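# Shelve the desk carton on its labelled shelf spot

## Task

Take the carton that sits on the desk and set it into the line of cartons on the wall shelf, on top of the empty shelf label carrying that carton's part number, so the label is fully covered. It must stand upright, aligned with its neighbours, with its own label turned toward the room. The neighbouring cartons must stay exactly where they were, neither moved nor rotated. The carton must not topple or be left leaning, or the task fails. It only counts if the carton stays in place without the robot supporting it at the end.

## Robot and tools

ROBOT. A Hello Robot Stretch 3 with one arm: a two-wheeled base (0.33 m long, 0.34 m wide), a lift on a mast, and a telescoping arm that reaches out to the robot's RIGHT side. The gripper cannot move forward on its own; drive the base to shift it along the robot's x. Turning in place pivots about the point between the drive wheels, 0.05 m behind the front edge. With the arm in and wrist folded, an on-the-spot turn sweeps a 0.28 m radius; an unfolded level gripper reaches beyond that. Each finger pad can squeeze only about 25 N here, so grip firmly but expect heavy cartons may slip.

FRAMES. Base frame: origin on the floor midway between the drive wheels, x forward, y left, z up. hand_pose is reported in this frame, at the point where closed fingertips meet. Odometry frame is the base frame where the scene began; heading is positive to the left, -3.142 to 3.142.

execute_actions takes {"actions": [...]}, run in order; an empty list just reports state and images. Each action may hold "robot", "steps" (1 to 450 control steps at 30 per second, default 1) and "until". {"steps": n} alone waits. If any action or number is invalid the whole call is rejected and nothing runs.

"robot" may contain:
- "base": exactly one key. {"translate_m": d} is a straight-line offset in metres from where the base is when that command begins, forward positive, |d| at most 1. {"rotate_rad": d} is an in-place turn offset in radians, counter-clockwise (left) positive, |d| at most 3.2. No sideways motion.
- "joints": absolute targets by name; unnamed joints keep their current goal. lift_m 0 to 1.1 (arm height on the mast); arm_m 0 to 0.52 (extension); wrist_yaw_rad -1.345 to 4.42 (0 along the arm, positive toward the front, 3.0 folded over the base); wrist_pitch_rad -1.57 to 0.451 (0 level, negative tips fingers down); wrist_roll_rad -2.911 to 2.911 (0 fingers side by side); gripper_m -0.089 to 0.179 (wider is higher; actual fingertip gap is 0.007 less near closed, 0.025 less wide open, zero below 0.007); head_pan_rad -3.953 to 1.73 (0 forward, positive left, -1.57 looks along the arm); head_tilt_rad -1.53 to 0.419 (negative down).
- "contact_limits": {"arm_m": effort %} from 1 to 100, the motor effort at which that arm motion halts with contact_stop; lower is gentler.
Base and joint motions in one command start together and keep running across later actions. "robot" may instead be a list of up to 8 commands run in sequence, including {"pause_s": s} with s up to 15; the next starts only after the previous finishes "done" (off_target also passes for base and gripper_m). {"robot": {"stop": true}} brakes everything and clears the queue. A new command overrides at once and discards the rest of any older queue.

"until" (needs "steps") ends an action early. {"robot": {"status": "ended"}} waits until nothing is moving and no queue runs. Fields can also be compared, e.g. {"lift_m": [">", 0.3]} or a status like ["!=", "moving"]; operators =, !=, <, <=, >, >=. {"any": {"status": "ended"}} fires when the first motion or queue ends.

zoom_image: {"camera": one of head_camera, nav_camera, wrist_camera, "region": [x0, y0, x1, y1]} in pixels of that camera's latest image, top-left origin, at most 504 by 504. Images: head_camera 896x504, nav_camera 672x504 fisheye, wrist_camera 644x364. head_pan_rad and head_tilt_rad aim both head cameras.

finished_scene: {"scene": n} ends the current scene irreversibly and grades it. Only call it after every motion has ended and the carton rests on its own.

RESULTS. base_status shows progress like (translate_m +0.1200 of +0.3000). joint_goals and joint_status per joint; statuses: moving, done, off_target (stuck short, may still push), contact_stop (joint goes slack until re-commanded), time_out, stopped, torque_fault (wrist servo off ~10 s, limp, goals refused), not_commanded. refusals, queue (idle/running/done/dropped/stopped) and queue_left; lines starting refused:, dropped:, replaced: explain them. on_its_own appears when the robot has changed a goal, a joint is slack or off, or base_tilt has drifted 3 degrees or more. motor_effort in % (peak in brackets), base_tilt in degrees, lidar_m (12 sectors of 30 degrees, first straight ahead, counter-clockwise, plane 0.17 m high), wrist_depth_mm and head_depth_mm as 7x7 grids. Gripper readings and "done" do not prove a grasp; check images.

GRIPPING. Close to a gripper_m below the carton's width to hold; open to at least 0.02 above the touching value to let go.

SPEED. Full base speed (0.30 m/s, 1.9 rad/s) only with lift_m under 0.30, arm_m under 0.03 and wrist_yaw_rad above 2.54; otherwise 0.10 m/s and 0.63 rad/s.

CAUTIONS. Fold or unfold the wrist only with lift_m 0.32 to 0.95, wrist_pitch_rad -0.4 and roll near 0; once folded the lift may go down to 0.25. With wrist_yaw_rad below -0.4 keep pitch at -0.5 or lower. Pushing into something solid with the gripper above about 0.45 m can tip the robot, as can a second push after a contact_stop, driving while holding or pressing on something fixed, or snagging furniture (especially reversing). If tilted, reverse the last move in small steps, free the gripper, and if needed lower lift_m to about 0.2. Avoid dropping, slamming or shoving the carton or its neighbours, and don't let wrist servos strain into torque faults.

Each tool is called after "Request:" in YAML: its name, and indented under it one key for each argument.

## Session

Request:
execute_actions:
  actions: []

Scene clock: 0.00 s.
robot.base_odometry: x=+0.000 y=+0.000 heading=+0.000 (m, m, rad; robot's odometry frame)
robot.turned_by_wheels: +0.000 (rad since the last result)
robot.turned_by_imu: +0.000 (rad since the last result)
robot.base_tilt: forward=+0.5 right=+0.3 (deg)
robot.lidar_m: 1.37 1.38 1.63 1.54 1.95 1.90 2.40 2.04 2.51 2.76 2.50 1.53
robot.head_depth_mm: 1400 1422 1440 1464 1472 1492 1516 / 1363 1376 1395 1421 1437 1450 1481 / 1329 1354 1366 1387 1406 1423 1439 / 1305 1322 1342 1351 1372 1386 1402 / 1276 1299 1302 1324 1341 1363 1381 / 1252 1264 1277 1292 1308 1323 1343 / 1224 1242 1254 1267 1280 1295 1309
robot.base_status: not_commanded
robot.joint_positions: lift_m=+0.455 arm_m=+0.001 wrist_yaw_rad=+3.126 wrist_pitch_rad=-0.464 wrist_roll_rad=+0.000 gripper_m=+0.037 head_pan_rad=-0.003 head_tilt_rad=+0.001
robot.joint_goals: lift_m=+0.455 arm_m=+0.001 wrist_yaw_rad=+3.126 wrist_pitch_rad=-0.464 wrist_roll_rad=+0.000 gripper_m=+0.037 head_pan_rad=-0.003 head_tilt_rad=+0.001
robot.joint_status: lift_m=not_commanded arm_m=not_commanded wrist_yaw_rad=not_commanded wrist_pitch_rad=not_commanded wrist_roll_rad=not_commanded gripper_m=not_commanded head_pan_rad=not_commanded head_tilt_rad=not_commanded
robot.measured_speeds: translate_m=+0.000 rotate_rad=+0.000 lift_m=+0.000 arm_m=+0.000 wrist_yaw_rad=+0.000 wrist_pitch_rad=+0.000 wrist_roll_rad=+0.000 head_pan_rad=+0.000 head_tilt_rad=+0.000
robot: refusals=0 queue=idle queue_left=0
robot.motor_effort: left_wheel=+1 right_wheel=+0 lift_m=+24 arm_m=+0 wrist_yaw_rad=-1 wrist_pitch_rad=+5 wrist_roll_rad=+0 gripper_m=+0 head_pan_rad=+0 head_tilt_rad=+2 (%)
robot.hand_pose: x=-0.0179 y=+0.0723 z=+0.4577 quat_wxyz=(+0.168, +0.689, +0.157, +0.687) (m; robot's base frame)
robot.wrist_depth_mm: - - - - - - - / - - - - - - - / - - - - - - - / 949 973 950 944 949 945 916 / 809 783 799 803 802 775 771 / 683 679 691 691 647 659 660 / 610 604 - - 587 584 573
pictures: head_camera (sideways: a quarter turn clockwise sets it upright), nav_camera (sideways: a quarter turn counterclockwise sets it upright), wrist_camera
Images, in order (width x height): head_camera 896x504, nav_camera 672x504, wrist_camera 644x364.

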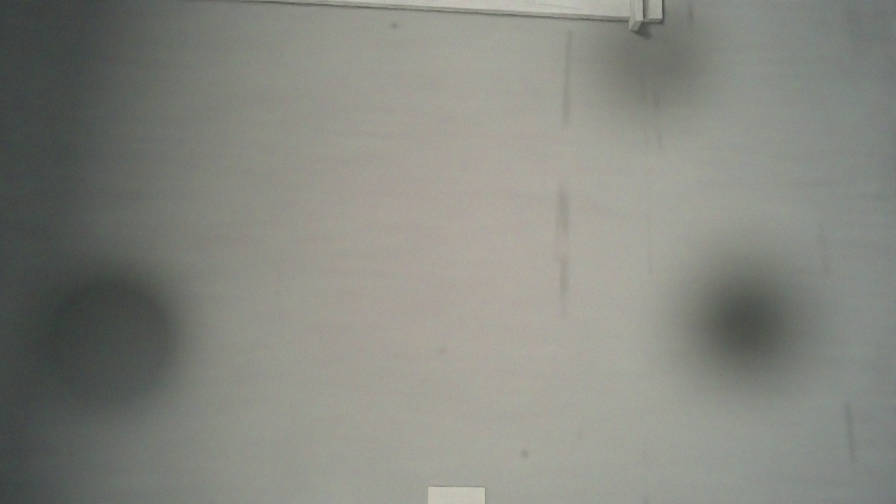

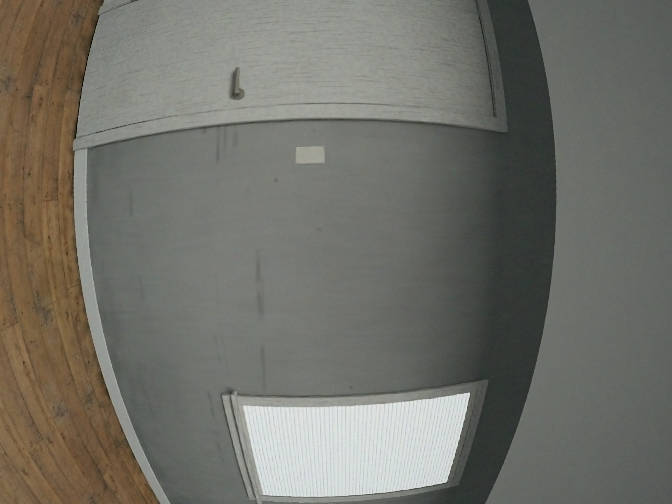

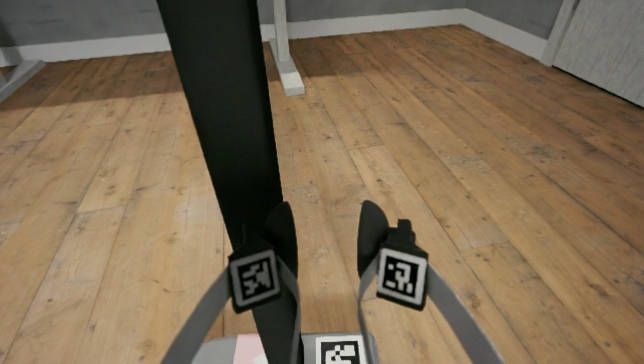

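Request:
execute_actions:
  actions:
    - {"robot":{"joints":{"head_pan_rad":1.7,"head_tilt_rad":-0.3}},"steps":450,"until":{"robot":{"status":"ended"}}}

Request:
execute_actions:
  actions:
    - {"robot":{"joints":{"head_pan_rad":-2.4,"head_tilt_rad":-0.3}},"steps":450,"until":{"robot":{"status":"ended"}}}

Scene clock: 4.17 s.
robot.base_odometry: x=+0.000 y=+0.000 heading=+0.000 (m, m, rad; robot's odometry frame)
robot.turned_by_wheels: +0.000 (rad since the last result)
robot.turned_by_imu: +0.000 (rad since the last result)
robot.base_tilt: forward=+0.4 right=+0.2 (deg)
robot.lidar_m: 1.37 1.38 1.63 1.54 1.95 1.89 2.39 2.04 2.52 2.75 2.50 1.54
robot.head_depth_mm: 1741 1854 1995 2162 2267 1837 1441 / 1732 1845 1983 2119 2247 1823 1434 / 1715 1830 1969 2072 2208 1809 1427 / 1720 1837 1963 1706 2212 1806 1425 / 1712 1806 1938 1698 2223 1800 1418 / 1689 1799 1918 1680 2186 1789 1404 / 1680 1782 1893 1358 2196 - -
robot.base_status: not_commanded
robot.joint_positions: lift_m=+0.455 arm_m=+0.001 wrist_yaw_rad=+3.126 wrist_pitch_rad=-0.464 wrist_roll_rad=+0.000 gripper_m=+0.037 head_pan_rad=+1.693 head_tilt_rad=-0.296
robot.joint_goals: lift_m=+0.455 arm_m=+0.001 wrist_yaw_rad=+3.126 wrist_pitch_rad=-0.464 wrist_roll_rad=+0.000 gripper_m=+0.037 head_pan_rad=+1.700 head_tilt_rad=-0.300
robot.joint_status: lift_m=not_commanded arm_m=not_commanded wrist_yaw_rad=not_commanded wrist_pitch_rad=not_commanded wrist_roll_rad=not_commanded gripper_m=not_commanded head_pan_rad=done head_tilt_rad=done
robot.measured_speeds: translate_m=+0.000 rotate_rad=+0.000 lift_m=+0.000 arm_m=+0.000 wrist_yaw_rad=+0.000 wrist_pitch_rad=+0.000 wrist_roll_rad=+0.000 head_pan_rad=+0.000 head_tilt_rad=+0.000
robot: refusals=0 queue=done queue_left=0
robot.motor_effort: left_wheel=+1(1) right_wheel=-1(1) lift_m=+25(25) arm_m=-1(0) wrist_yaw_rad=-1(0) wrist_pitch_rad=+5(5) wrist_roll_rad=+0(1) gripper_m=+0(0) head_pan_rad=+3(44) head_tilt_rad=-1(18) (%)
robot.hand_pose: x=-0.0179 y=+0.0723 z=+0.4577 quat_wxyz=(+0.168, +0.689, +0.157, +0.687) (m; robot's base frame)
robot.wrist_depth_mm: - - - - - - - / - - - - - - - / - - - - - - - / 985 977 968 955 920 960 896 / 819 810 808 777 800 780 754 / 698 706 708 668 655 667 659 / 605 602 - - 589 593 577
pictures: head_camera (sideways: a quarter turn clockwise sets it upright), nav_camera (sideways: a quarter turn counterclockwise sets it upright), wrist_camera
Images, in order (width x height): head_camera 896x504, nav_camera 672x504, wrist_camera 644x364.

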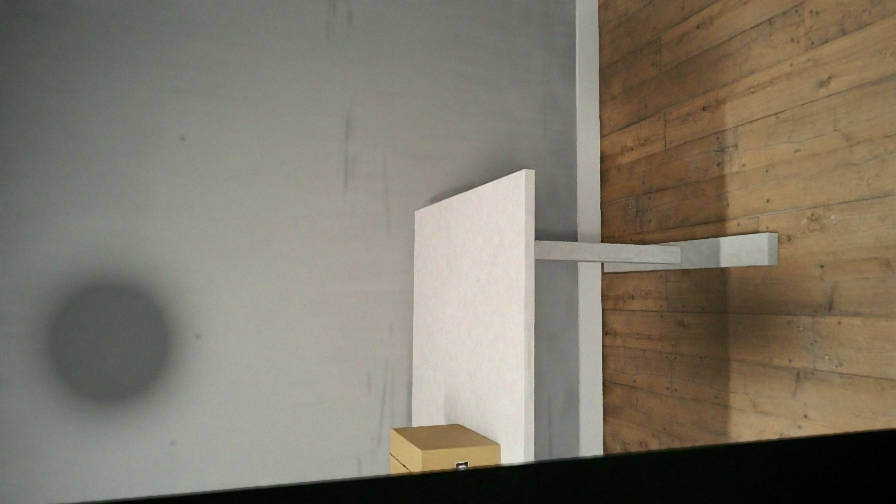

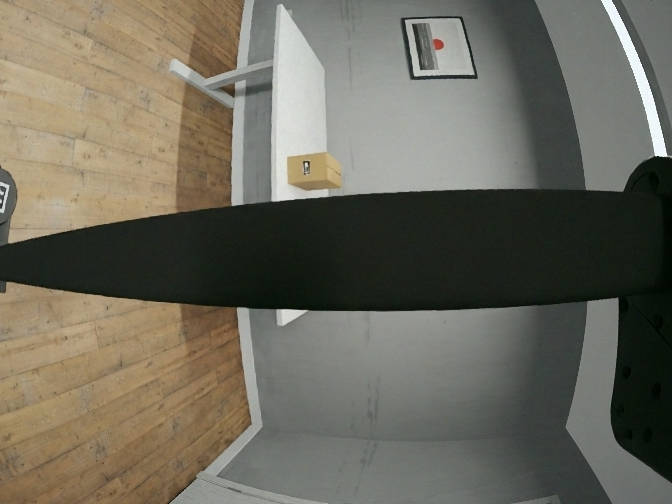

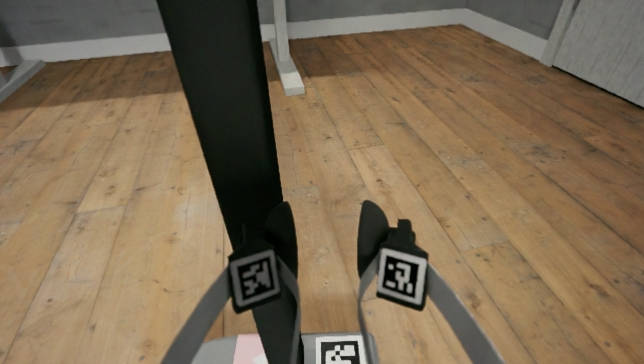

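Scene clock: 6.43 s.
robot.base_odometry: x=+0.000 y=+0.000 heading=+0.000 (m, m, rad; robot's odometry frame)
robot.turned_by_wheels: +0.000 (rad since the last result)
robot.turned_by_imu: +0.000 (rad since the last result)
robot.base_tilt: forward=+0.5 right=+0.1 (deg)
robot.lidar_m: 1.37 1.38 1.63 1.54 1.95 1.89 2.39 2.04 2.52 2.75 2.50 1.54
robot.head_depth_mm: 2051 2150 2266 2310 2224 1837 1445 / 2155 2291 2423 2451 2341 1810 1432 / 2279 2439 2569 2448 2429 1810 1433 / 2427 2584 2752 2779 2448 1800 1434 / 2577 2775 2948 3097 2445 1801 1420 / 2794 2966 3204 3343 2404 1784 1419 / 2914 3134 3298 3389 2381 1784 1413
robot.base_status: not_commanded
robot.joint_positions: lift_m=+0.455 arm_m=+0.001 wrist_yaw_rad=+3.126 wrist_pitch_rad=-0.464 wrist_roll_rad=+0.000 gripper_m=+0.037 head_pan_rad=-2.393 head_tilt_rad=-0.296
robot.joint_goals: lift_m=+0.455 arm_m=+0.001 wrist_yaw_rad=+3.126 wrist_pitch_rad=-0.464 wrist_roll_rad=+0.000 gripper_m=+0.037 head_pan_rad=-2.400 head_tilt_rad=-0.300
robot.joint_status: lift_m=not_commanded arm_m=not_commanded wrist_yaw_rad=not_commanded wrist_pitch_rad=not_commanded wrist_roll_rad=not_commanded gripper_m=not_commanded head_pan_rad=done head_tilt_rad=done
robot.measured_speeds: translate_m=+0.000 rotate_rad=+0.000 lift_m=+0.000 arm_m=+0.000 wrist_yaw_rad=+0.000 wrist_pitch_rad=+0.000 wrist_roll_rad=+0.000 head_pan_rad=+0.000 head_tilt_rad=+0.000
robot: refusals=0 queue=done queue_left=0
robot.motor_effort: left_wheel=+1(1) right_wheel=+0(1) lift_m=+25(25) arm_m=+0(1) wrist_yaw_rad=+0(0) wrist_pitch_rad=+5(5) wrist_roll_rad=+1(0) gripper_m=+0(1) head_pan_rad=-3(42) head_tilt_rad=-2(3) (%)
robot.hand_pose: x=-0.0179 y=+0.0723 z=+0.4577 quat_wxyz=(+0.168, +0.689, +0.157, +0.687) (m; robot's base frame)
robot.wrist_depth_mm: - - - - - - - / - - - - - - - / - - - - - - - / 986 932 943 925 954 945 938 / 821 798 809 794 792 768 779 / 684 689 702 683 663 669 659 / 606 604 - - 589 582 576
pictures: head_camera (sideways: a quarter turn clockwise sets it upright), nav_camera (sideways: a quarter turn counterclockwise sets it upright), wrist_camera
Images, in order (width x height): head_camera 896x504, nav_camera 672x504, wrist_camera 644x364.

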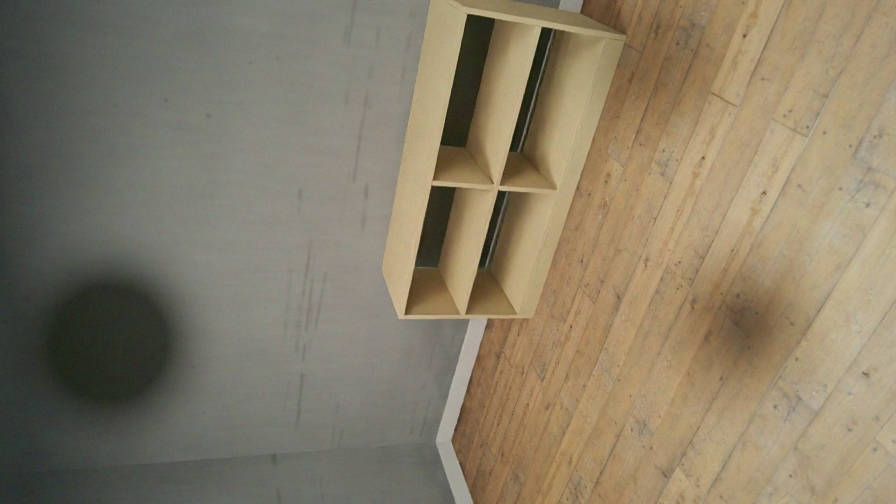

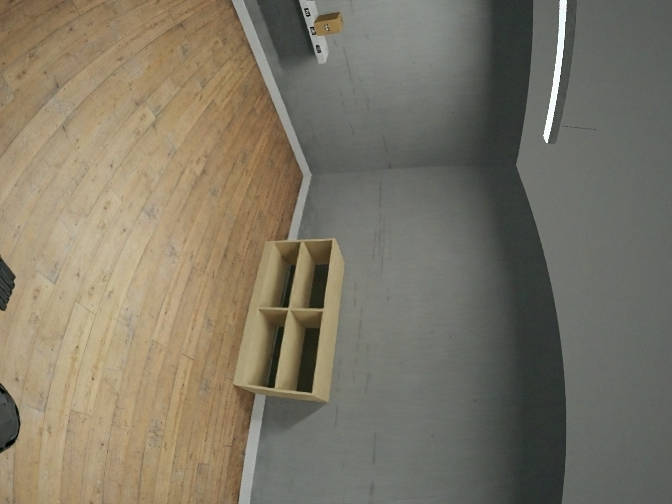

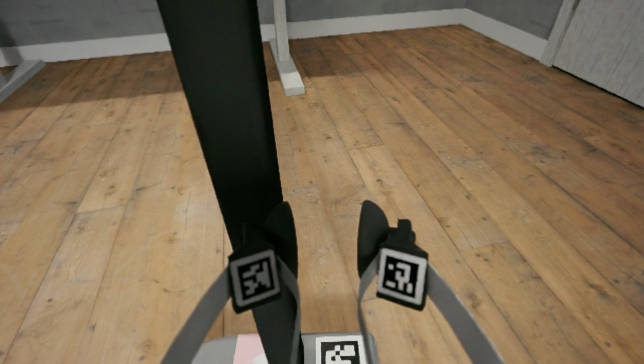

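Request:
execute_actions:
  actions:
    - {"robot":{"joints":{"head_pan_rad":-1.4,"head_tilt_rad":-0.3,"lift_m":0.27,"wrist_pitch_rad":-0.4}},"steps":450,"until":{"robot":{"status":"ended"}}}

Scene clock: 10.43 s.
robot.base_odometry: x=+0.000 y=+0.000 heading=+0.000 (m, m, rad; robot's odometry frame)
robot.turned_by_wheels: +0.000 (rad since the last result)
robot.turned_by_imu: +0.000 (rad since the last result)
robot.base_tilt: forward=+0.5 right=+0.1 (deg)
robot.lidar_m: 1.37 1.38 1.63 1.54 1.94 1.89 2.40 2.04 2.51 2.76 2.49 1.54
robot.head_depth_mm: 2351 2532 2730 2897 2522 1838 1443 / 2359 2516 2674 2886 2490 1821 1430 / 2369 2515 2633 2882 2481 1820 1437 / 2374 2514 2632 2873 2444 1816 1430 / 2350 2522 2695 2883 2427 1792 1422 / 2335 2496 2663 2873 2424 1786 1418 / 2329 2505 2667 2846 2410 1774 1411
robot.base_status: not_commanded
robot.joint_positions: lift_m=+0.271 arm_m=+0.001 wrist_yaw_rad=+3.126 wrist_pitch_rad=-0.421 wrist_roll_rad=+0.000 gripper_m=+0.037 head_pan_rad=-1.407 head_tilt_rad=-0.296
robot.joint_goals: lift_m=+0.270 arm_m=+0.001 wrist_yaw_rad=+3.126 wrist_pitch_rad=-0.400 wrist_roll_rad=+0.000 gripper_m=+0.037 head_pan_rad=-1.400 head_tilt_rad=-0.300
robot.joint_status: lift_m=done arm_m=not_commanded wrist_yaw_rad=not_commanded wrist_pitch_rad=done wrist_roll_rad=not_commanded gripper_m=not_commanded head_pan_rad=done head_tilt_rad=done
robot.measured_speeds: translate_m=+0.000 rotate_rad=+0.000 lift_m=+0.000 arm_m=+0.000 wrist_yaw_rad=+0.000 wrist_pitch_rad=+0.000 wrist_roll_rad=+0.000 head_pan_rad=+0.000 head_tilt_rad=+0.000
robot: refusals=0 queue=done queue_left=0
robot.motor_effort: left_wheel=+1(1) right_wheel=+0(1) lift_m=+11(25) arm_m=-1(0) wrist_yaw_rad=-1(1) wrist_pitch_rad=+7(6) wrist_roll_rad=+0(0) gripper_m=+0(1) head_pan_rad=+4(42) head_tilt_rad=-2(5) (%)
robot.hand_pose: x=-0.0178 y=+0.0779 z=+0.2827 quat_wxyz=(+0.154, +0.692, +0.143, +0.690) (m; robot's base frame)
robot.wrist_depth_mm: - - - - - - - / - - - - - - - / 898 878 - 862 866 834 852 / 697 677 694 689 680 665 646 / 585 568 561 564 569 552 541 / 492 508 - - - 466 468 / 438 - - - 413 411 409
pictures: head_camera (sideways: a quarter turn clockwise sets it upright), nav_camera (sideways: a quarter turn counterclockwise sets it upright), wrist_camera
Images, in order (width x height): head_camera 896x504, nav_camera 672x504, wrist_camera 644x364.

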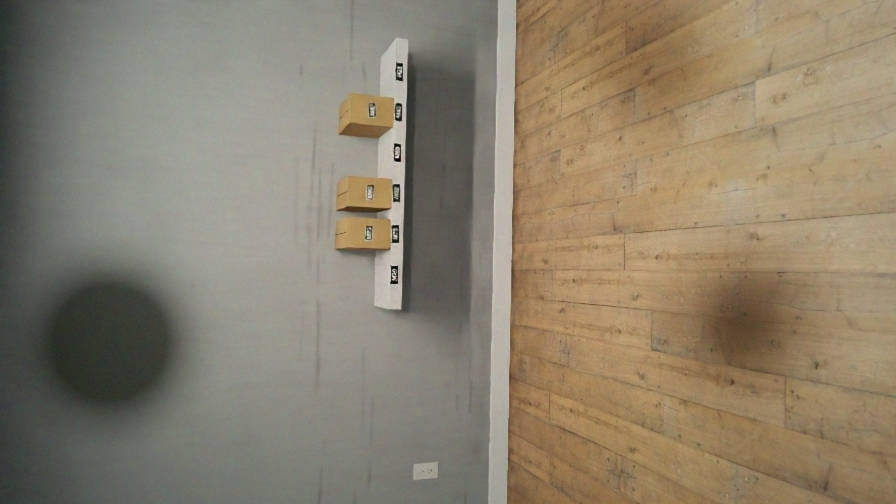

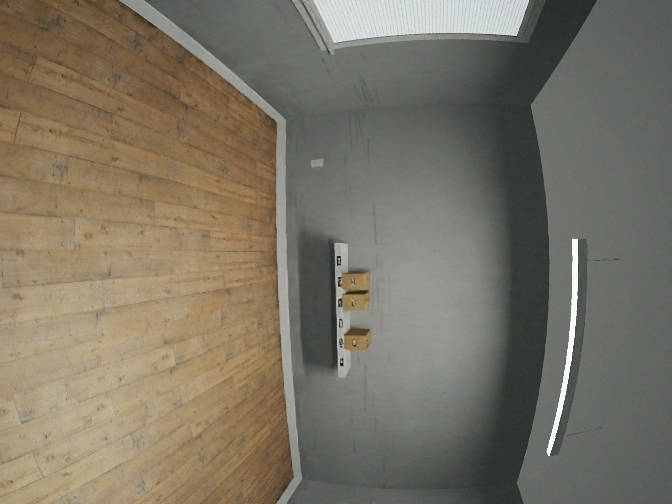

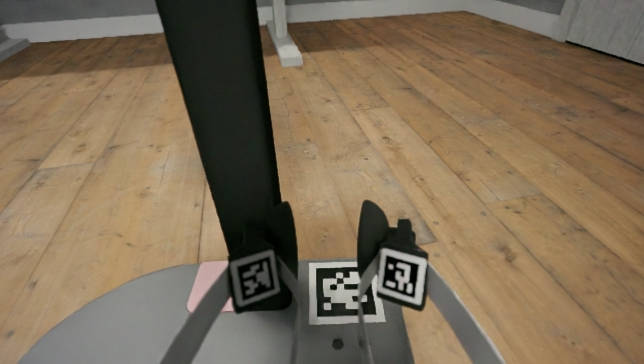

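Request:
zoom_image:
  camera: "head_camera"
  region: [320, 30, 440, 320]

Region (320, 30, 440, 320) of head_camera's 896x504 image, scaled by 1.738, with more detail than that image has; it fills the left 209 columns of this view, and the rest is white.

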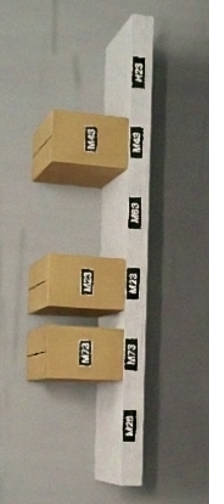

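Request:
execute_actions:
  actions:
    - {"robot":[{"base":{"rotate_rad":2.29},"joints":{"head_pan_rad":-1.57,"head_tilt_rad":-0.6}},{"base":{"translate_m":0.83}},{"base":{"rotate_rad":1.04}},{"joints":{"lift_m":0.9}},{"joints":{"wrist_yaw_rad":0,"gripper_m":0.179}},{"joints":{"wrist_pitch_rad":0}}],"steps":450,"until":{"robot":{"status":"ended"}}}
    - {"steps":450,"until":{"robot":{"status":"ended"}}}

Scene clock: 42.60 s.
robot.base_odometry: x=-0.547 y=+0.624 heading=-2.953 (m, m, rad; robot's odometry frame)
robot.turned_by_wheels: +3.330 (rad since the last result)
robot.turned_by_imu: +3.372 (rad since the last result)
robot.base_tilt: forward=+0.6 right=+0.3 (deg)
robot.lidar_m: 1.98 1.93 2.30 3.48 2.57 1.85 1.76 1.81 0.97 1.29 1.07 1.79
robot.head_depth_mm: 1064 1192 1267 969 760 - - / 1067 1187 1273 976 754 - - / 1064 1188 1281 711 - - - / 1070 1188 1281 707 739 - 1186 / 1063 1188 1280 985 746 1385 1184 / 1063 1193 1278 941 743 1382 1175 / 1069 1194 1272 936 741 1381 1178
robot.base_status: done (rotate_rad +1.0399 of +1.0400)
robot.joint_positions: lift_m=+0.899 arm_m=+0.001 wrist_yaw_rad=+0.003 wrist_pitch_rad=-0.025 wrist_roll_rad=+0.000 gripper_m=+0.179 head_pan_rad=-1.563 head_tilt_rad=-0.593
robot.joint_goals: lift_m=+0.900 arm_m=+0.001 wrist_yaw_rad=+0.000 wrist_pitch_rad=+0.000 wrist_roll_rad=+0.000 gripper_m=+0.179 head_pan_rad=-1.570 head_tilt_rad=-0.600
robot.joint_status: lift_m=done arm_m=not_commanded wrist_yaw_rad=done wrist_pitch_rad=done wrist_roll_rad=not_commanded gripper_m=done head_pan_rad=done head_tilt_rad=done
robot.measured_speeds: translate_m=+0.000 rotate_rad=+0.000 lift_m=+0.000 arm_m=+0.000 wrist_yaw_rad=+0.000 wrist_pitch_rad=+0.000 wrist_roll_rad=+0.000 head_pan_rad=+0.000 head_tilt_rad=+0.000
robot: refusals=0 queue=done queue_left=0
robot.motor_effort: left_wheel=-1(7) right_wheel=+3(14) lift_m=+38(39) arm_m=-1(1) wrist_yaw_rad=-3(4) wrist_pitch_rad=+8(6) wrist_roll_rad=+0(0) gripper_m=+0(100) head_pan_rad=-2(16) head_tilt_rad=-3(22) (%)
robot.hand_pose: x=-0.0208 y=-0.4016 z=+1.0075 quat_wxyz=(+0.707, +0.010, -0.707, -0.008) (m; robot's base frame)
robot.wrist_depth_mm: 977 973 - 981 - - - / - - - - - - - / - - - - - - - / - - - - - - - / 966 - 904 442 891 883 - / 674 667 649 383 610 643 659 / 487 518 510 399 489 496 476
pictures: head_camera (sideways: a quarter turn clockwise sets it upright), nav_camera (sideways: a quarter turn counterclockwise sets it upright), wrist_camera
Images, in order (width x height): head_camera 896x504, nav_camera 672x504, wrist_camera 644x364.

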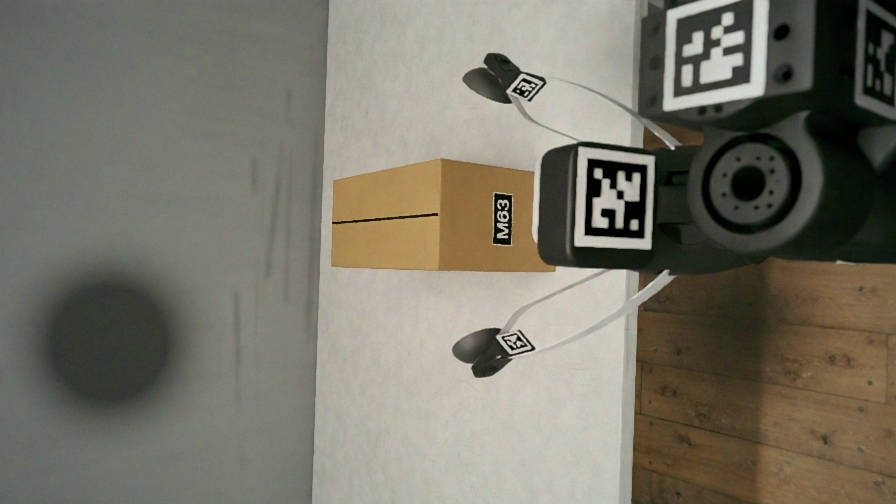

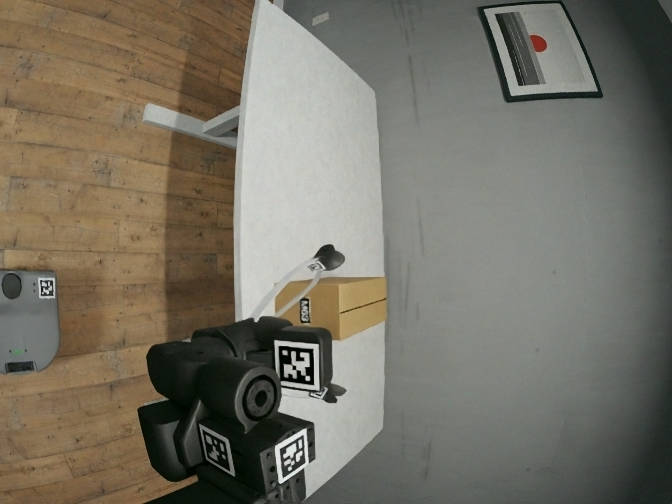

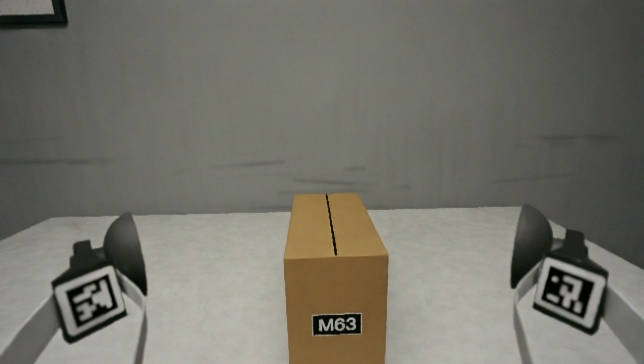

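Request:
execute_actions:
  actions:
    - {"robot":[{"base":{"translate_m":-0.01},"joints":{"lift_m":0.76,"wrist_pitch_rad":0.02,"head_tilt_rad":-0.75}},{"joints":{"arm_m":0.15}}],"steps":450,"until":{"robot":{"status":"ended"}}}

Scene clock: 52.07 s.
robot.base_odometry: x=-0.537 y=+0.626 heading=-2.953 (m, m, rad; robot's odometry frame)
robot.turned_by_wheels: +0.000 (rad since the last result)
robot.turned_by_imu: +0.000 (rad since the last result)
robot.base_tilt: forward=+0.5 right=+0.1 (deg)
robot.lidar_m: 2.00 1.93 2.31 3.46 2.56 1.84 1.75 1.80 0.96 1.29 1.07 1.79
robot.head_depth_mm: 1090 1225 1007 802 1358 - - / 1093 1221 1005 798 - 1267 1134 / 1097 1213 729 777 - 1292 1131 / 1094 1205 701 730 1468 1285 1127 / 1093 1207 988 791 1461 1281 1128 / 1097 1211 983 788 1464 1280 1123 / 1098 1208 975 783 1462 1273 1122
robot.base_status: done (translate_m -0.0100 of -0.0100)
robot.joint_positions: lift_m=+0.761 arm_m=+0.150 wrist_yaw_rad=+0.002 wrist_pitch_rad=-0.004 wrist_roll_rad=+0.000 gripper_m=+0.179 head_pan_rad=-1.563 head_tilt_rad=-0.741
robot.joint_goals: lift_m=+0.760 arm_m=+0.150 wrist_yaw_rad=+0.000 wrist_pitch_rad=+0.020 wrist_roll_rad=+0.000 gripper_m=+0.179 head_pan_rad=-1.570 head_tilt_rad=-0.750
robot.joint_status: lift_m=done arm_m=done wrist_yaw_rad=done wrist_pitch_rad=done wrist_roll_rad=not_commanded gripper_m=done head_pan_rad=done head_tilt_rad=done
robot.measured_speeds: translate_m=+0.000 rotate_rad=+0.000 lift_m=+0.000 arm_m=+0.000 wrist_yaw_rad=+0.000 wrist_pitch_rad=+0.000 wrist_roll_rad=+0.000 head_pan_rad=+0.000 head_tilt_rad=+0.000
robot: refusals=0 queue=done queue_left=0
robot.motor_effort: left_wheel=-1(5) right_wheel=+2(5) lift_m=+11(38) arm_m=+3(4) wrist_yaw_rad=-2(3) wrist_pitch_rad=+8(7) wrist_roll_rad=+0(1) gripper_m=+0(0) head_pan_rad=-3(3) head_tilt_rad=-3(17) (%)
robot.hand_pose: x=-0.0210 y=-0.5509 z=+0.8745 quat_wxyz=(+0.707, +0.002, -0.707, -0.001) (m; robot's base frame)
robot.wrist_depth_mm: 839 842 844 845 865 836 881 / 880 843 878 863 893 889 914 / 916 881 904 894 916 917 918 / 948 964 230 197 216 950 975 / 608 623 505 203 207 565 555 / 423 415 372 210 217 402 417 / 306 319 292 220 224 313 295
pictures: head_camera (sideways: a quarter turn clockwise sets it upright), nav_camera (sideways: a quarter turn counterclockwise sets it upright), wrist_camera
Images, in order (width x height): head_camera 896x504, nav_camera 672x504, wrist_camera 644x364.

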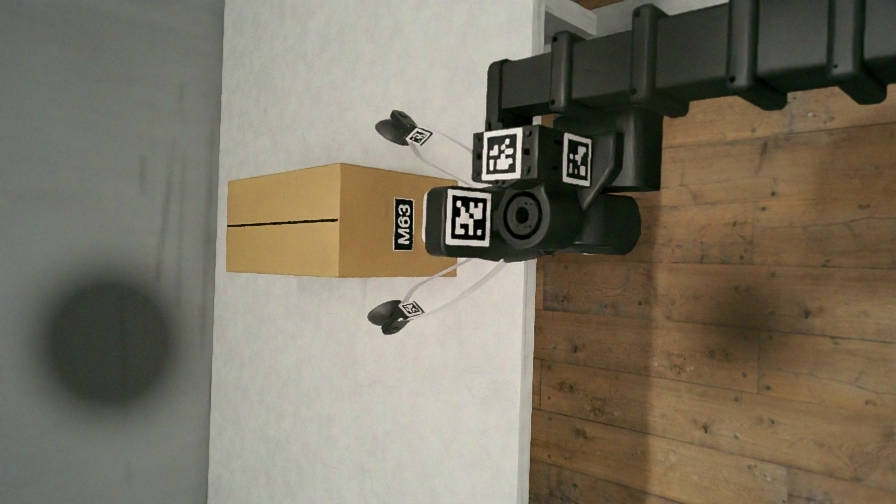

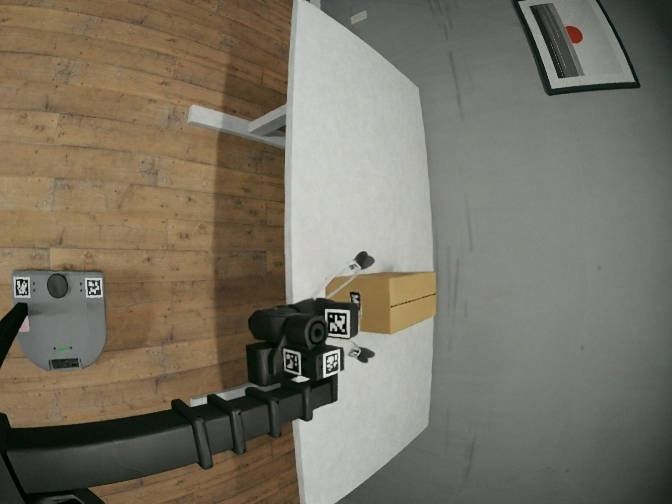

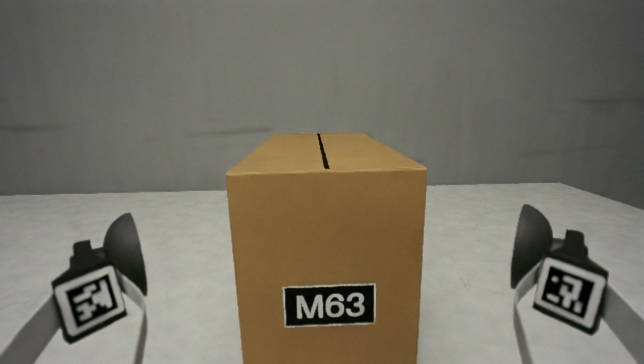

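Request:
execute_actions:
  actions:
    - {"robot":[{"joints":{"lift_m":0.71}},{"joints":{"arm_m":0.26},"contact_limits":{"arm_m":15}}],"steps":450,"until":{"robot":{"status":"ended"}}}

Scene clock: 58.50 s.
robot.base_odometry: x=-0.537 y=+0.626 heading=-2.953 (m, m, rad; robot's odometry frame)
robot.turned_by_wheels: +0.000 (rad since the last result)
robot.turned_by_imu: +0.000 (rad since the last result)
robot.base_tilt: forward=+0.6 right=+0.3 (deg)
robot.lidar_m: 2.00 1.93 2.31 3.47 2.56 1.84 1.75 1.81 0.97 1.29 1.07 1.79
robot.head_depth_mm: 1094 1224 1002 802 1382 1300 - / 1090 1222 999 850 - 1283 1132 / 1091 1210 730 - 1465 1288 1130 / 1096 1211 707 748 1464 1288 1132 / 1097 1208 990 793 1463 1277 1125 / 1095 1205 982 788 1456 1281 1119 / 1098 1205 977 785 1450 1272 1119
robot.base_status: done (translate_m -0.0100 of -0.0100)
robot.joint_positions: lift_m=+0.711 arm_m=+0.260 wrist_yaw_rad=+0.001 wrist_pitch_rad=-0.003 wrist_roll_rad=+0.000 gripper_m=+0.179 head_pan_rad=-1.563 head_tilt_rad=-0.741
robot.joint_goals: lift_m=+0.710 arm_m=+0.260 wrist_yaw_rad=+0.000 wrist_pitch_rad=+0.020 wrist_roll_rad=+0.000 gripper_m=+0.179 head_pan_rad=-1.570 head_tilt_rad=-0.750
robot.joint_status: lift_m=done arm_m=done wrist_yaw_rad=done wrist_pitch_rad=done wrist_roll_rad=not_commanded gripper_m=done head_pan_rad=done head_tilt_rad=done
robot.measured_speeds: translate_m=+0.000 rotate_rad=+0.000 lift_m=+0.000 arm_m=+0.000 wrist_yaw_rad=+0.000 wrist_pitch_rad=+0.000 wrist_roll_rad=+0.000 head_pan_rad=+0.000 head_tilt_rad=+0.000
robot: refusals=0 queue=done queue_left=0
robot.motor_effort: left_wheel=-1(1) right_wheel=+2(3) lift_m=+11(11) arm_m=+2(2) wrist_yaw_rad=-2(2) wrist_pitch_rad=+8(8) wrist_roll_rad=+0(1) gripper_m=+0(0) head_pan_rad=-3(3) head_tilt_rad=-4(4) (%)
robot.contact_limits: arm_m 15 (drawing in: default 24, maximum 38; extending or still: default 31, maximum 52)
robot.hand_pose: x=-0.0211 y=-0.6609 z=+0.8245 quat_wxyz=(+0.707, +0.002, -0.707, -0.001) (m; robot's base frame)
robot.wrist_depth_mm: 730 730 741 733 759 749 749 / 746 88 89 89 90 91 781 / 776 91 92 93 93 95 822 / 838 95 95 96 96 98 683 / 461 98 98 100 101 101 432 / 347 102 102 103 105 106 315 / 236 224 107 108 109 112 224
pictures: head_camera (sideways: a quarter turn clockwise sets it upright), nav_camera (sideways: a quarter turn counterclockwise sets it upright), wrist_camera
Images, in order (width x height): head_camera 896x504, nav_camera 672x504, wrist_camera 644x364.

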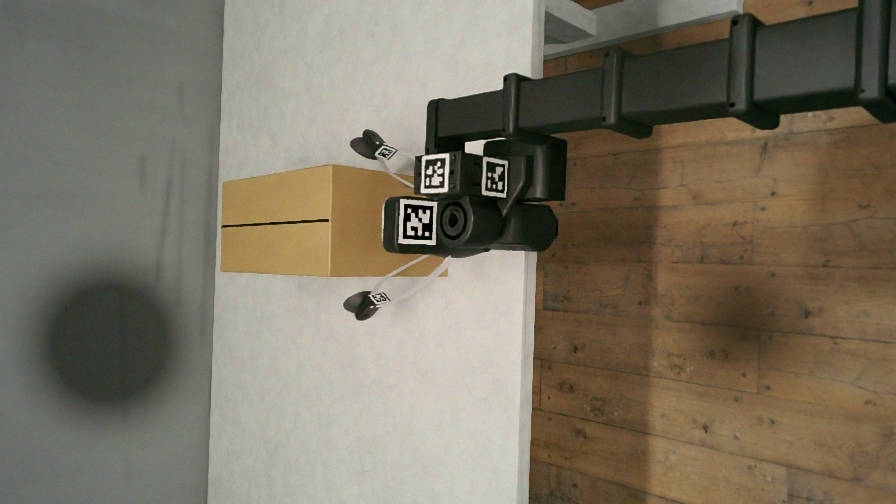

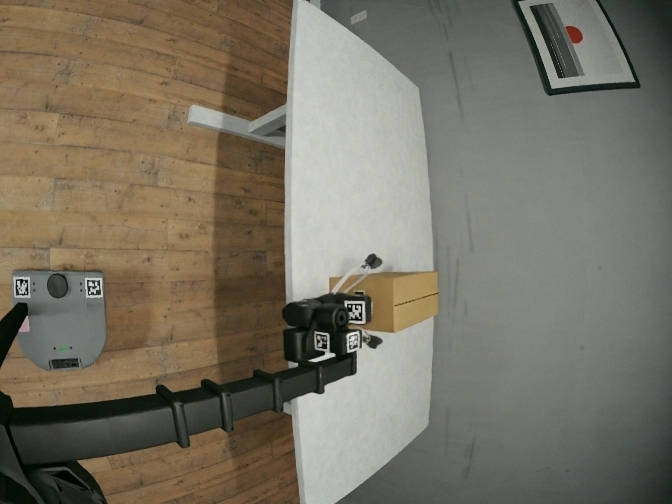

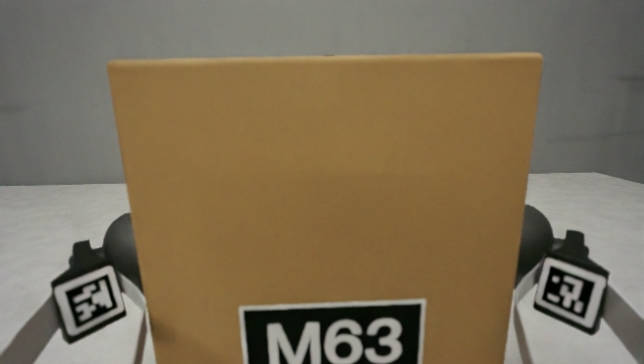

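Request:
execute_actions:
  actions:
    - {"robot":[{"joints":{"arm_m":0.255}},{"joints":{"gripper_m":0.06}},{"pause_s":0.5},{"joints":{"lift_m":0.74}},{"pause_s":0.5}],"steps":450,"until":{"robot":{"status":"ended"}}}

Scene clock: 67.07 s.
robot.base_odometry: x=-0.537 y=+0.626 heading=-2.953 (m, m, rad; robot's odometry frame)
robot.turned_by_wheels: +0.000 (rad since the last result)
robot.turned_by_imu: +0.000 (rad since the last result)
robot.base_tilt: forward=+0.5 right=+0.2 (deg)
robot.lidar_m: 2.00 1.93 2.31 3.48 2.56 1.84 1.75 1.80 0.97 1.29 1.07 1.79
robot.head_depth_mm: 1092 1221 1007 804 1385 - - / 1094 1224 1000 853 - 1295 1134 / 1096 1207 712 - 1472 1298 1130 / 1093 1208 700 762 1468 1282 1129 / 1098 1208 985 790 1461 1282 1125 / 1096 1206 979 788 1463 1277 1116 / 1099 1209 977 785 1448 1272 1120
robot.base_status: done (translate_m -0.0100 of -0.0100)
robot.joint_positions: lift_m=+0.739 arm_m=+0.255 wrist_yaw_rad=+0.001 wrist_pitch_rad=-0.008 wrist_roll_rad=+0.000 gripper_m=+0.083 head_pan_rad=-1.563 head_tilt_rad=-0.741
robot.joint_goals: lift_m=+0.740 arm_m=+0.255 wrist_yaw_rad=+0.000 wrist_pitch_rad=+0.020 wrist_roll_rad=+0.000 gripper_m=+0.060 head_pan_rad=-1.570 head_tilt_rad=-0.750
robot.joint_status: lift_m=done arm_m=done wrist_yaw_rad=done wrist_pitch_rad=done wrist_roll_rad=not_commanded gripper_m=off_target head_pan_rad=done head_tilt_rad=done
robot.measured_speeds: translate_m=+0.000 rotate_rad=+0.000 lift_m=+0.000 arm_m=+0.000 wrist_yaw_rad=+0.000 wrist_pitch_rad=+0.000 wrist_roll_rad=+0.000 head_pan_rad=+0.000 head_tilt_rad=+0.000
robot: refusals=0 queue=done queue_left=0
robot.motor_effort: left_wheel=-1(1) right_wheel=+2(3) lift_m=+38(39) arm_m=-3(3) wrist_yaw_rad=-1(1) wrist_pitch_rad=+9(9) wrist_roll_rad=+0(0) gripper_m=-100(100) head_pan_rad=-3(3) head_tilt_rad=-4(4) (%)
robot.hand_pose: x=-0.0211 y=-0.6563 z=+0.8519 quat_wxyz=(+0.707, +0.003, -0.707, -0.002) (m; robot's base frame)
robot.wrist_depth_mm: 741 742 735 730 762 761 773 / 770 747 120 120 119 799 763 / 794 800 122 122 122 797 827 / 809 834 125 125 124 719 825 / 535 522 128 127 127 456 481 / 375 - 130 129 130 - 349 / 294 274 132 132 132 276 272
pictures: head_camera (sideways: a quarter turn clockwise sets it upright), nav_camera (sideways: a quarter turn counterclockwise sets it upright), wrist_camera
Images, in order (width x height): head_camera 896x504, nav_camera 672x504, wrist_camera 644x364.

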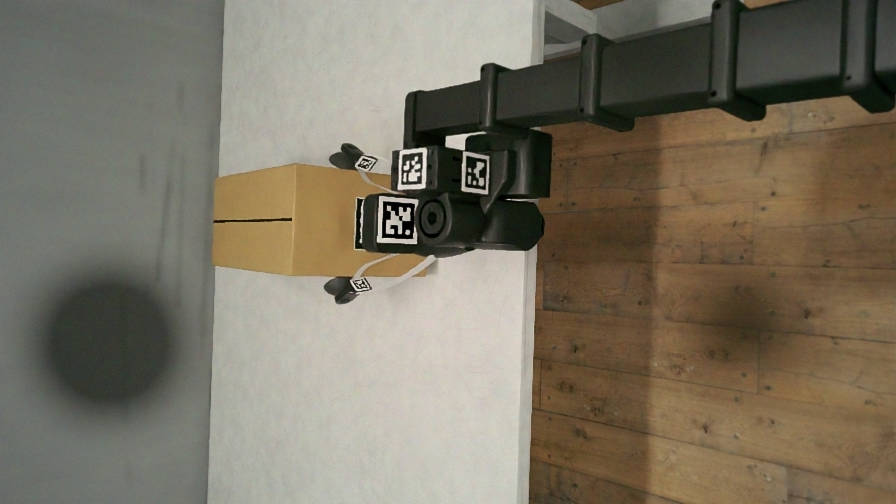

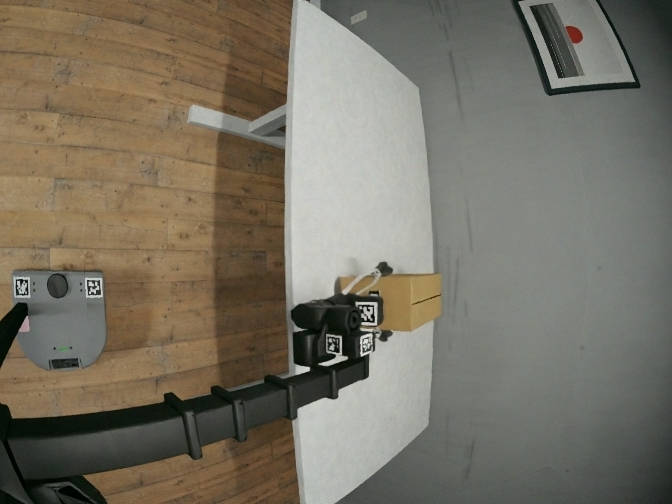

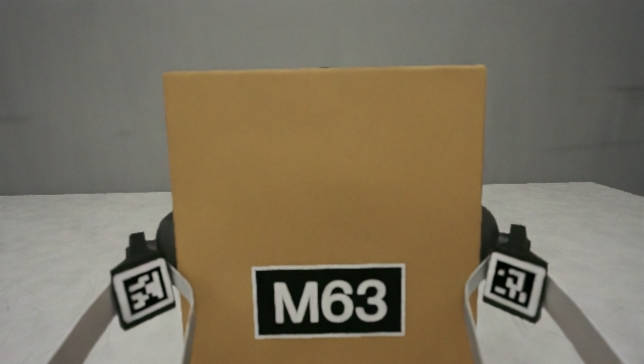

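Request:
execute_actions:
  actions:
    - {"robot":[{"joints":{"lift_m":0.71}},{"joints":{"gripper_m":0.179}},{"joints":{"arm_m":0.17}},{"joints":{"lift_m":1.08}},{"joints":{"wrist_pitch_rad":-1.57,"arm_m":0.45,"head_tilt_rad":-0.5}}],"steps":450,"until":{"robot":{"status":"ended"}}}
    - {"steps":450,"until":{"robot":{"status":"ended"}}}

Scene clock: 82.37 s.
robot.base_odometry: x=-0.537 y=+0.626 heading=-2.953 (m, m, rad; robot's odometry frame)
robot.turned_by_wheels: +0.000 (rad since the last result)
robot.turned_by_imu: +0.000 (rad since the last result)
robot.base_tilt: forward=+0.4 right=+0.3 (deg)
robot.lidar_m: 2.00 1.93 2.31 3.46 2.56 1.85 1.75 1.81 0.97 1.29 1.07 1.79
robot.head_depth_mm: 1026 1188 1296 1106 831 729 1247 / 1029 1176 1300 1098 825 724 1251 / 1030 - 1327 869 770 723 1239 / 1056 1171 1322 748 759 1362 1239 / 1061 1169 1301 1052 817 1358 1234 / 1063 1169 1304 1068 813 1355 1226 / 1065 1168 1302 1062 808 1349 1225
robot.base_status: done (translate_m -0.0100 of -0.0100)
robot.joint_positions: lift_m=+1.079 arm_m=+0.450 wrist_yaw_rad=+0.001 wrist_pitch_rad=-1.554 wrist_roll_rad=+0.000 gripper_m=+0.179 head_pan_rad=-1.563 head_tilt_rad=-0.507
robot.joint_goals: lift_m=+1.080 arm_m=+0.450 wrist_yaw_rad=+0.000 wrist_pitch_rad=-1.570 wrist_roll_rad=+0.000 gripper_m=+0.179 head_pan_rad=-1.570 head_tilt_rad=-0.500
robot.joint_status: lift_m=done arm_m=done wrist_yaw_rad=done wrist_pitch_rad=done wrist_roll_rad=not_commanded gripper_m=off_target head_pan_rad=done head_tilt_rad=done
robot.measured_speeds: translate_m=+0.000 rotate_rad=+0.000 lift_m=+0.000 arm_m=+0.000 wrist_yaw_rad=+0.000 wrist_pitch_rad=+0.000 wrist_roll_rad=+0.000 head_pan_rad=+0.000 head_tilt_rad=+0.000
robot: refusals=0 queue=done queue_left=0
robot.motor_effort: left_wheel=-1(1) right_wheel=+3(2) lift_m=+37(40) arm_m=+3(3) wrist_yaw_rad=-1(1) wrist_pitch_rad=-3(8) wrist_roll_rad=+1(1) gripper_m=+0(100) head_pan_rad=-2(3) head_tilt_rad=+3(18) (%)
robot.hand_pose: x=-0.0216 y=-0.5749 z=+0.9613 quat_wxyz=(+0.504, +0.496, -0.504, -0.496) (m; robot's base frame)
robot.wrist_depth_mm: 370 372 203 200 203 365 370 / 384 383 210 205 212 390 378 / 394 398 400 214 397 393 401 / 406 404 410 411 409 410 412 / 421 421 427 424 - - - / - - - - - - - / - - - - - - -
pictures: head_camera (sideways: a quarter turn clockwise sets it upright), nav_camera (sideways: a quarter turn counterclockwise sets it upright), wrist_camera
Images, in order (width x height): head_camera 896x504, nav_camera 672x504, wrist_camera 644x364.

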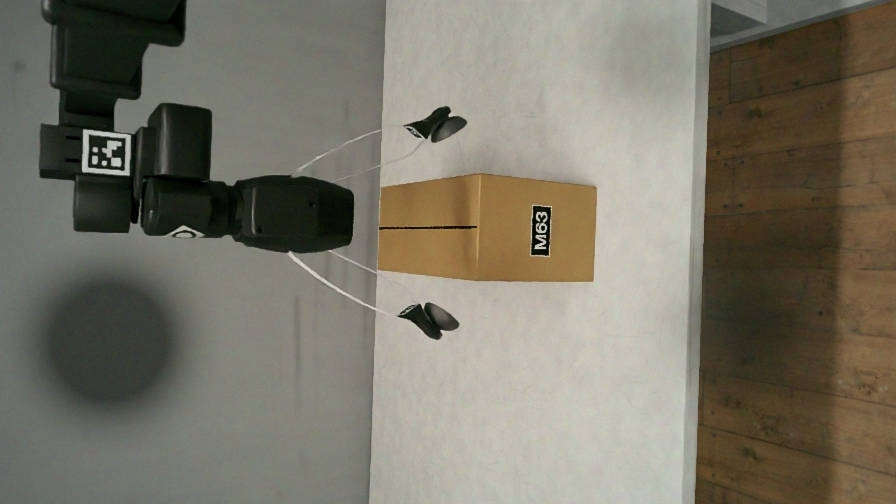

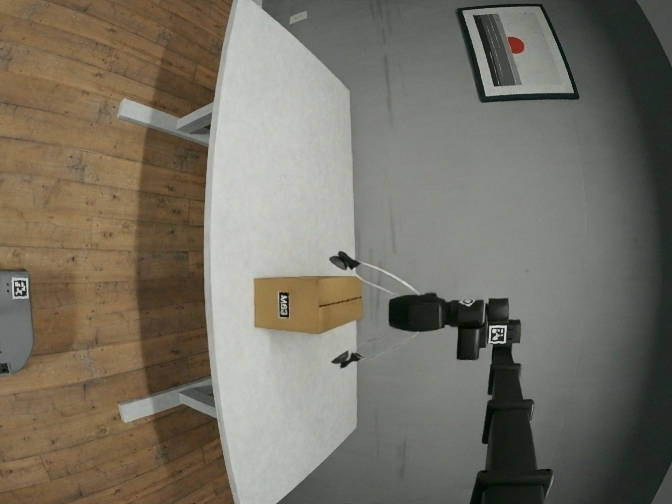

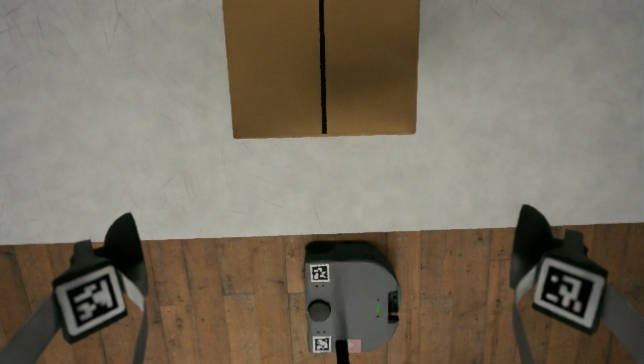

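Request:
execute_actions:
  actions:
    - {"robot":[{"joints":{"wrist_pitch_rad":-1.15,"arm_m":0.52}},{"joints":{"lift_m":1.04}}],"steps":450,"until":{"robot":{"status":"ended"}}}

Scene clock: 92.50 s.
robot.base_odometry: x=-0.537 y=+0.626 heading=-2.953 (m, m, rad; robot's odometry frame)
robot.turned_by_wheels: +0.000 (rad since the last result)
robot.turned_by_imu: +0.000 (rad since the last result)
robot.base_tilt: forward=+0.5 right=+0.2 (deg)
robot.lidar_m: 2.00 1.93 2.31 3.48 2.56 1.84 1.75 1.80 0.96 1.29 1.07 1.79
robot.head_depth_mm: 1062 - 1315 1104 831 729 1245 / 1052 1198 1299 1096 830 726 1243 / 1044 - 1315 868 773 722 1242 / 1057 1168 1329 748 759 1361 1237 / 1064 1171 1303 1078 816 1365 1232 / 1059 1167 1302 1070 812 1353 1231 / 1063 1173 1298 1063 810 1349 1223
robot.base_status: done (translate_m -0.0100 of -0.0100)
robot.joint_positions: lift_m=+1.041 arm_m=+0.520 wrist_yaw_rad=+0.001 wrist_pitch_rad=-1.159 wrist_roll_rad=+0.000 gripper_m=+0.179 head_pan_rad=-1.563 head_tilt_rad=-0.507
robot.joint_goals: lift_m=+1.040 arm_m=+0.520 wrist_yaw_rad=+0.000 wrist_pitch_rad=-1.150 wrist_roll_rad=+0.000 gripper_m=+0.179 head_pan_rad=-1.570 head_tilt_rad=-0.500
robot.joint_status: lift_m=done arm_m=done wrist_yaw_rad=done wrist_pitch_rad=done wrist_roll_rad=not_commanded gripper_m=off_target head_pan_rad=done head_tilt_rad=done
robot.measured_speeds: translate_m=+0.000 rotate_rad=+0.000 lift_m=+0.000 arm_m=+0.000 wrist_yaw_rad=+0.000 wrist_pitch_rad=+0.000 wrist_roll_rad=+0.000 head_pan_rad=+0.000 head_tilt_rad=+0.000
robot: refusals=0 queue=done queue_left=0
robot.motor_effort: left_wheel=-1(1) right_wheel=+3(3) lift_m=+11(38) arm_m=+3(3) wrist_yaw_rad=-1(1) wrist_pitch_rad=+3(2) wrist_roll_rad=+0(0) gripper_m=+0(0) head_pan_rad=-3(3) head_tilt_rad=+3(2) (%)
robot.hand_pose: x=-0.0215 y=-0.7451 z=+0.9350 quat_wxyz=(+0.592, +0.388, -0.591, -0.388) (m; robot's base frame)
robot.wrist_depth_mm: 429 427 430 424 430 427 429 / 416 419 411 218 409 417 414 / 405 401 404 210 212 395 399 / 394 389 207 203 205 388 389 / 380 384 201 198 200 376 375 / 369 369 194 194 195 372 367 / 362 360 191 187 187 358 357
pictures: head_camera (sideways: a quarter turn clockwise sets it upright), nav_camera (sideways: a quarter turn counterclockwise sets it upright), wrist_camera
Images, in order (width x height): head_camera 896x504, nav_camera 672x504, wrist_camera 644x364.

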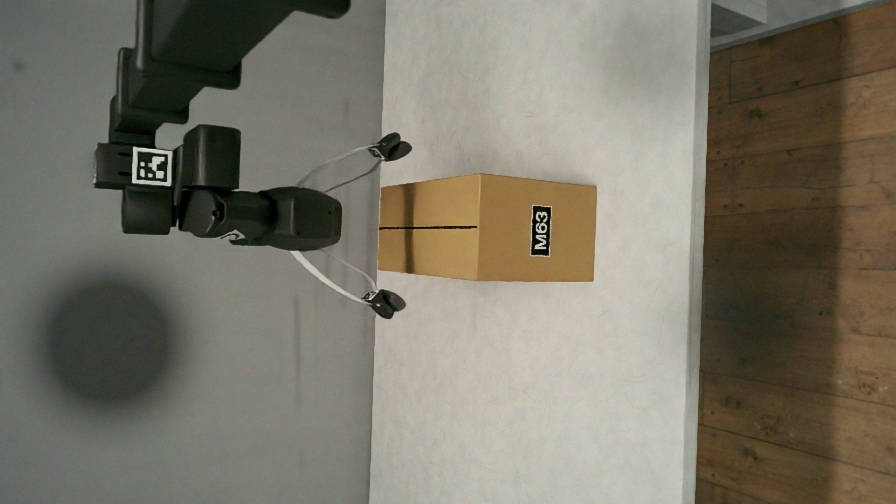

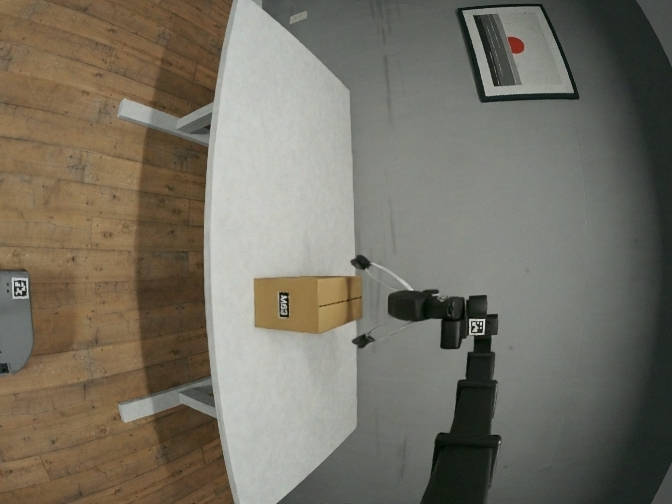

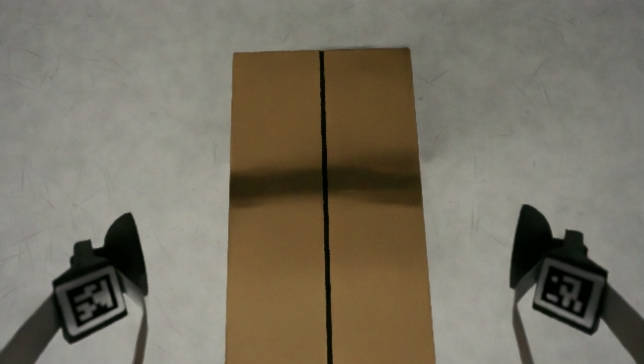

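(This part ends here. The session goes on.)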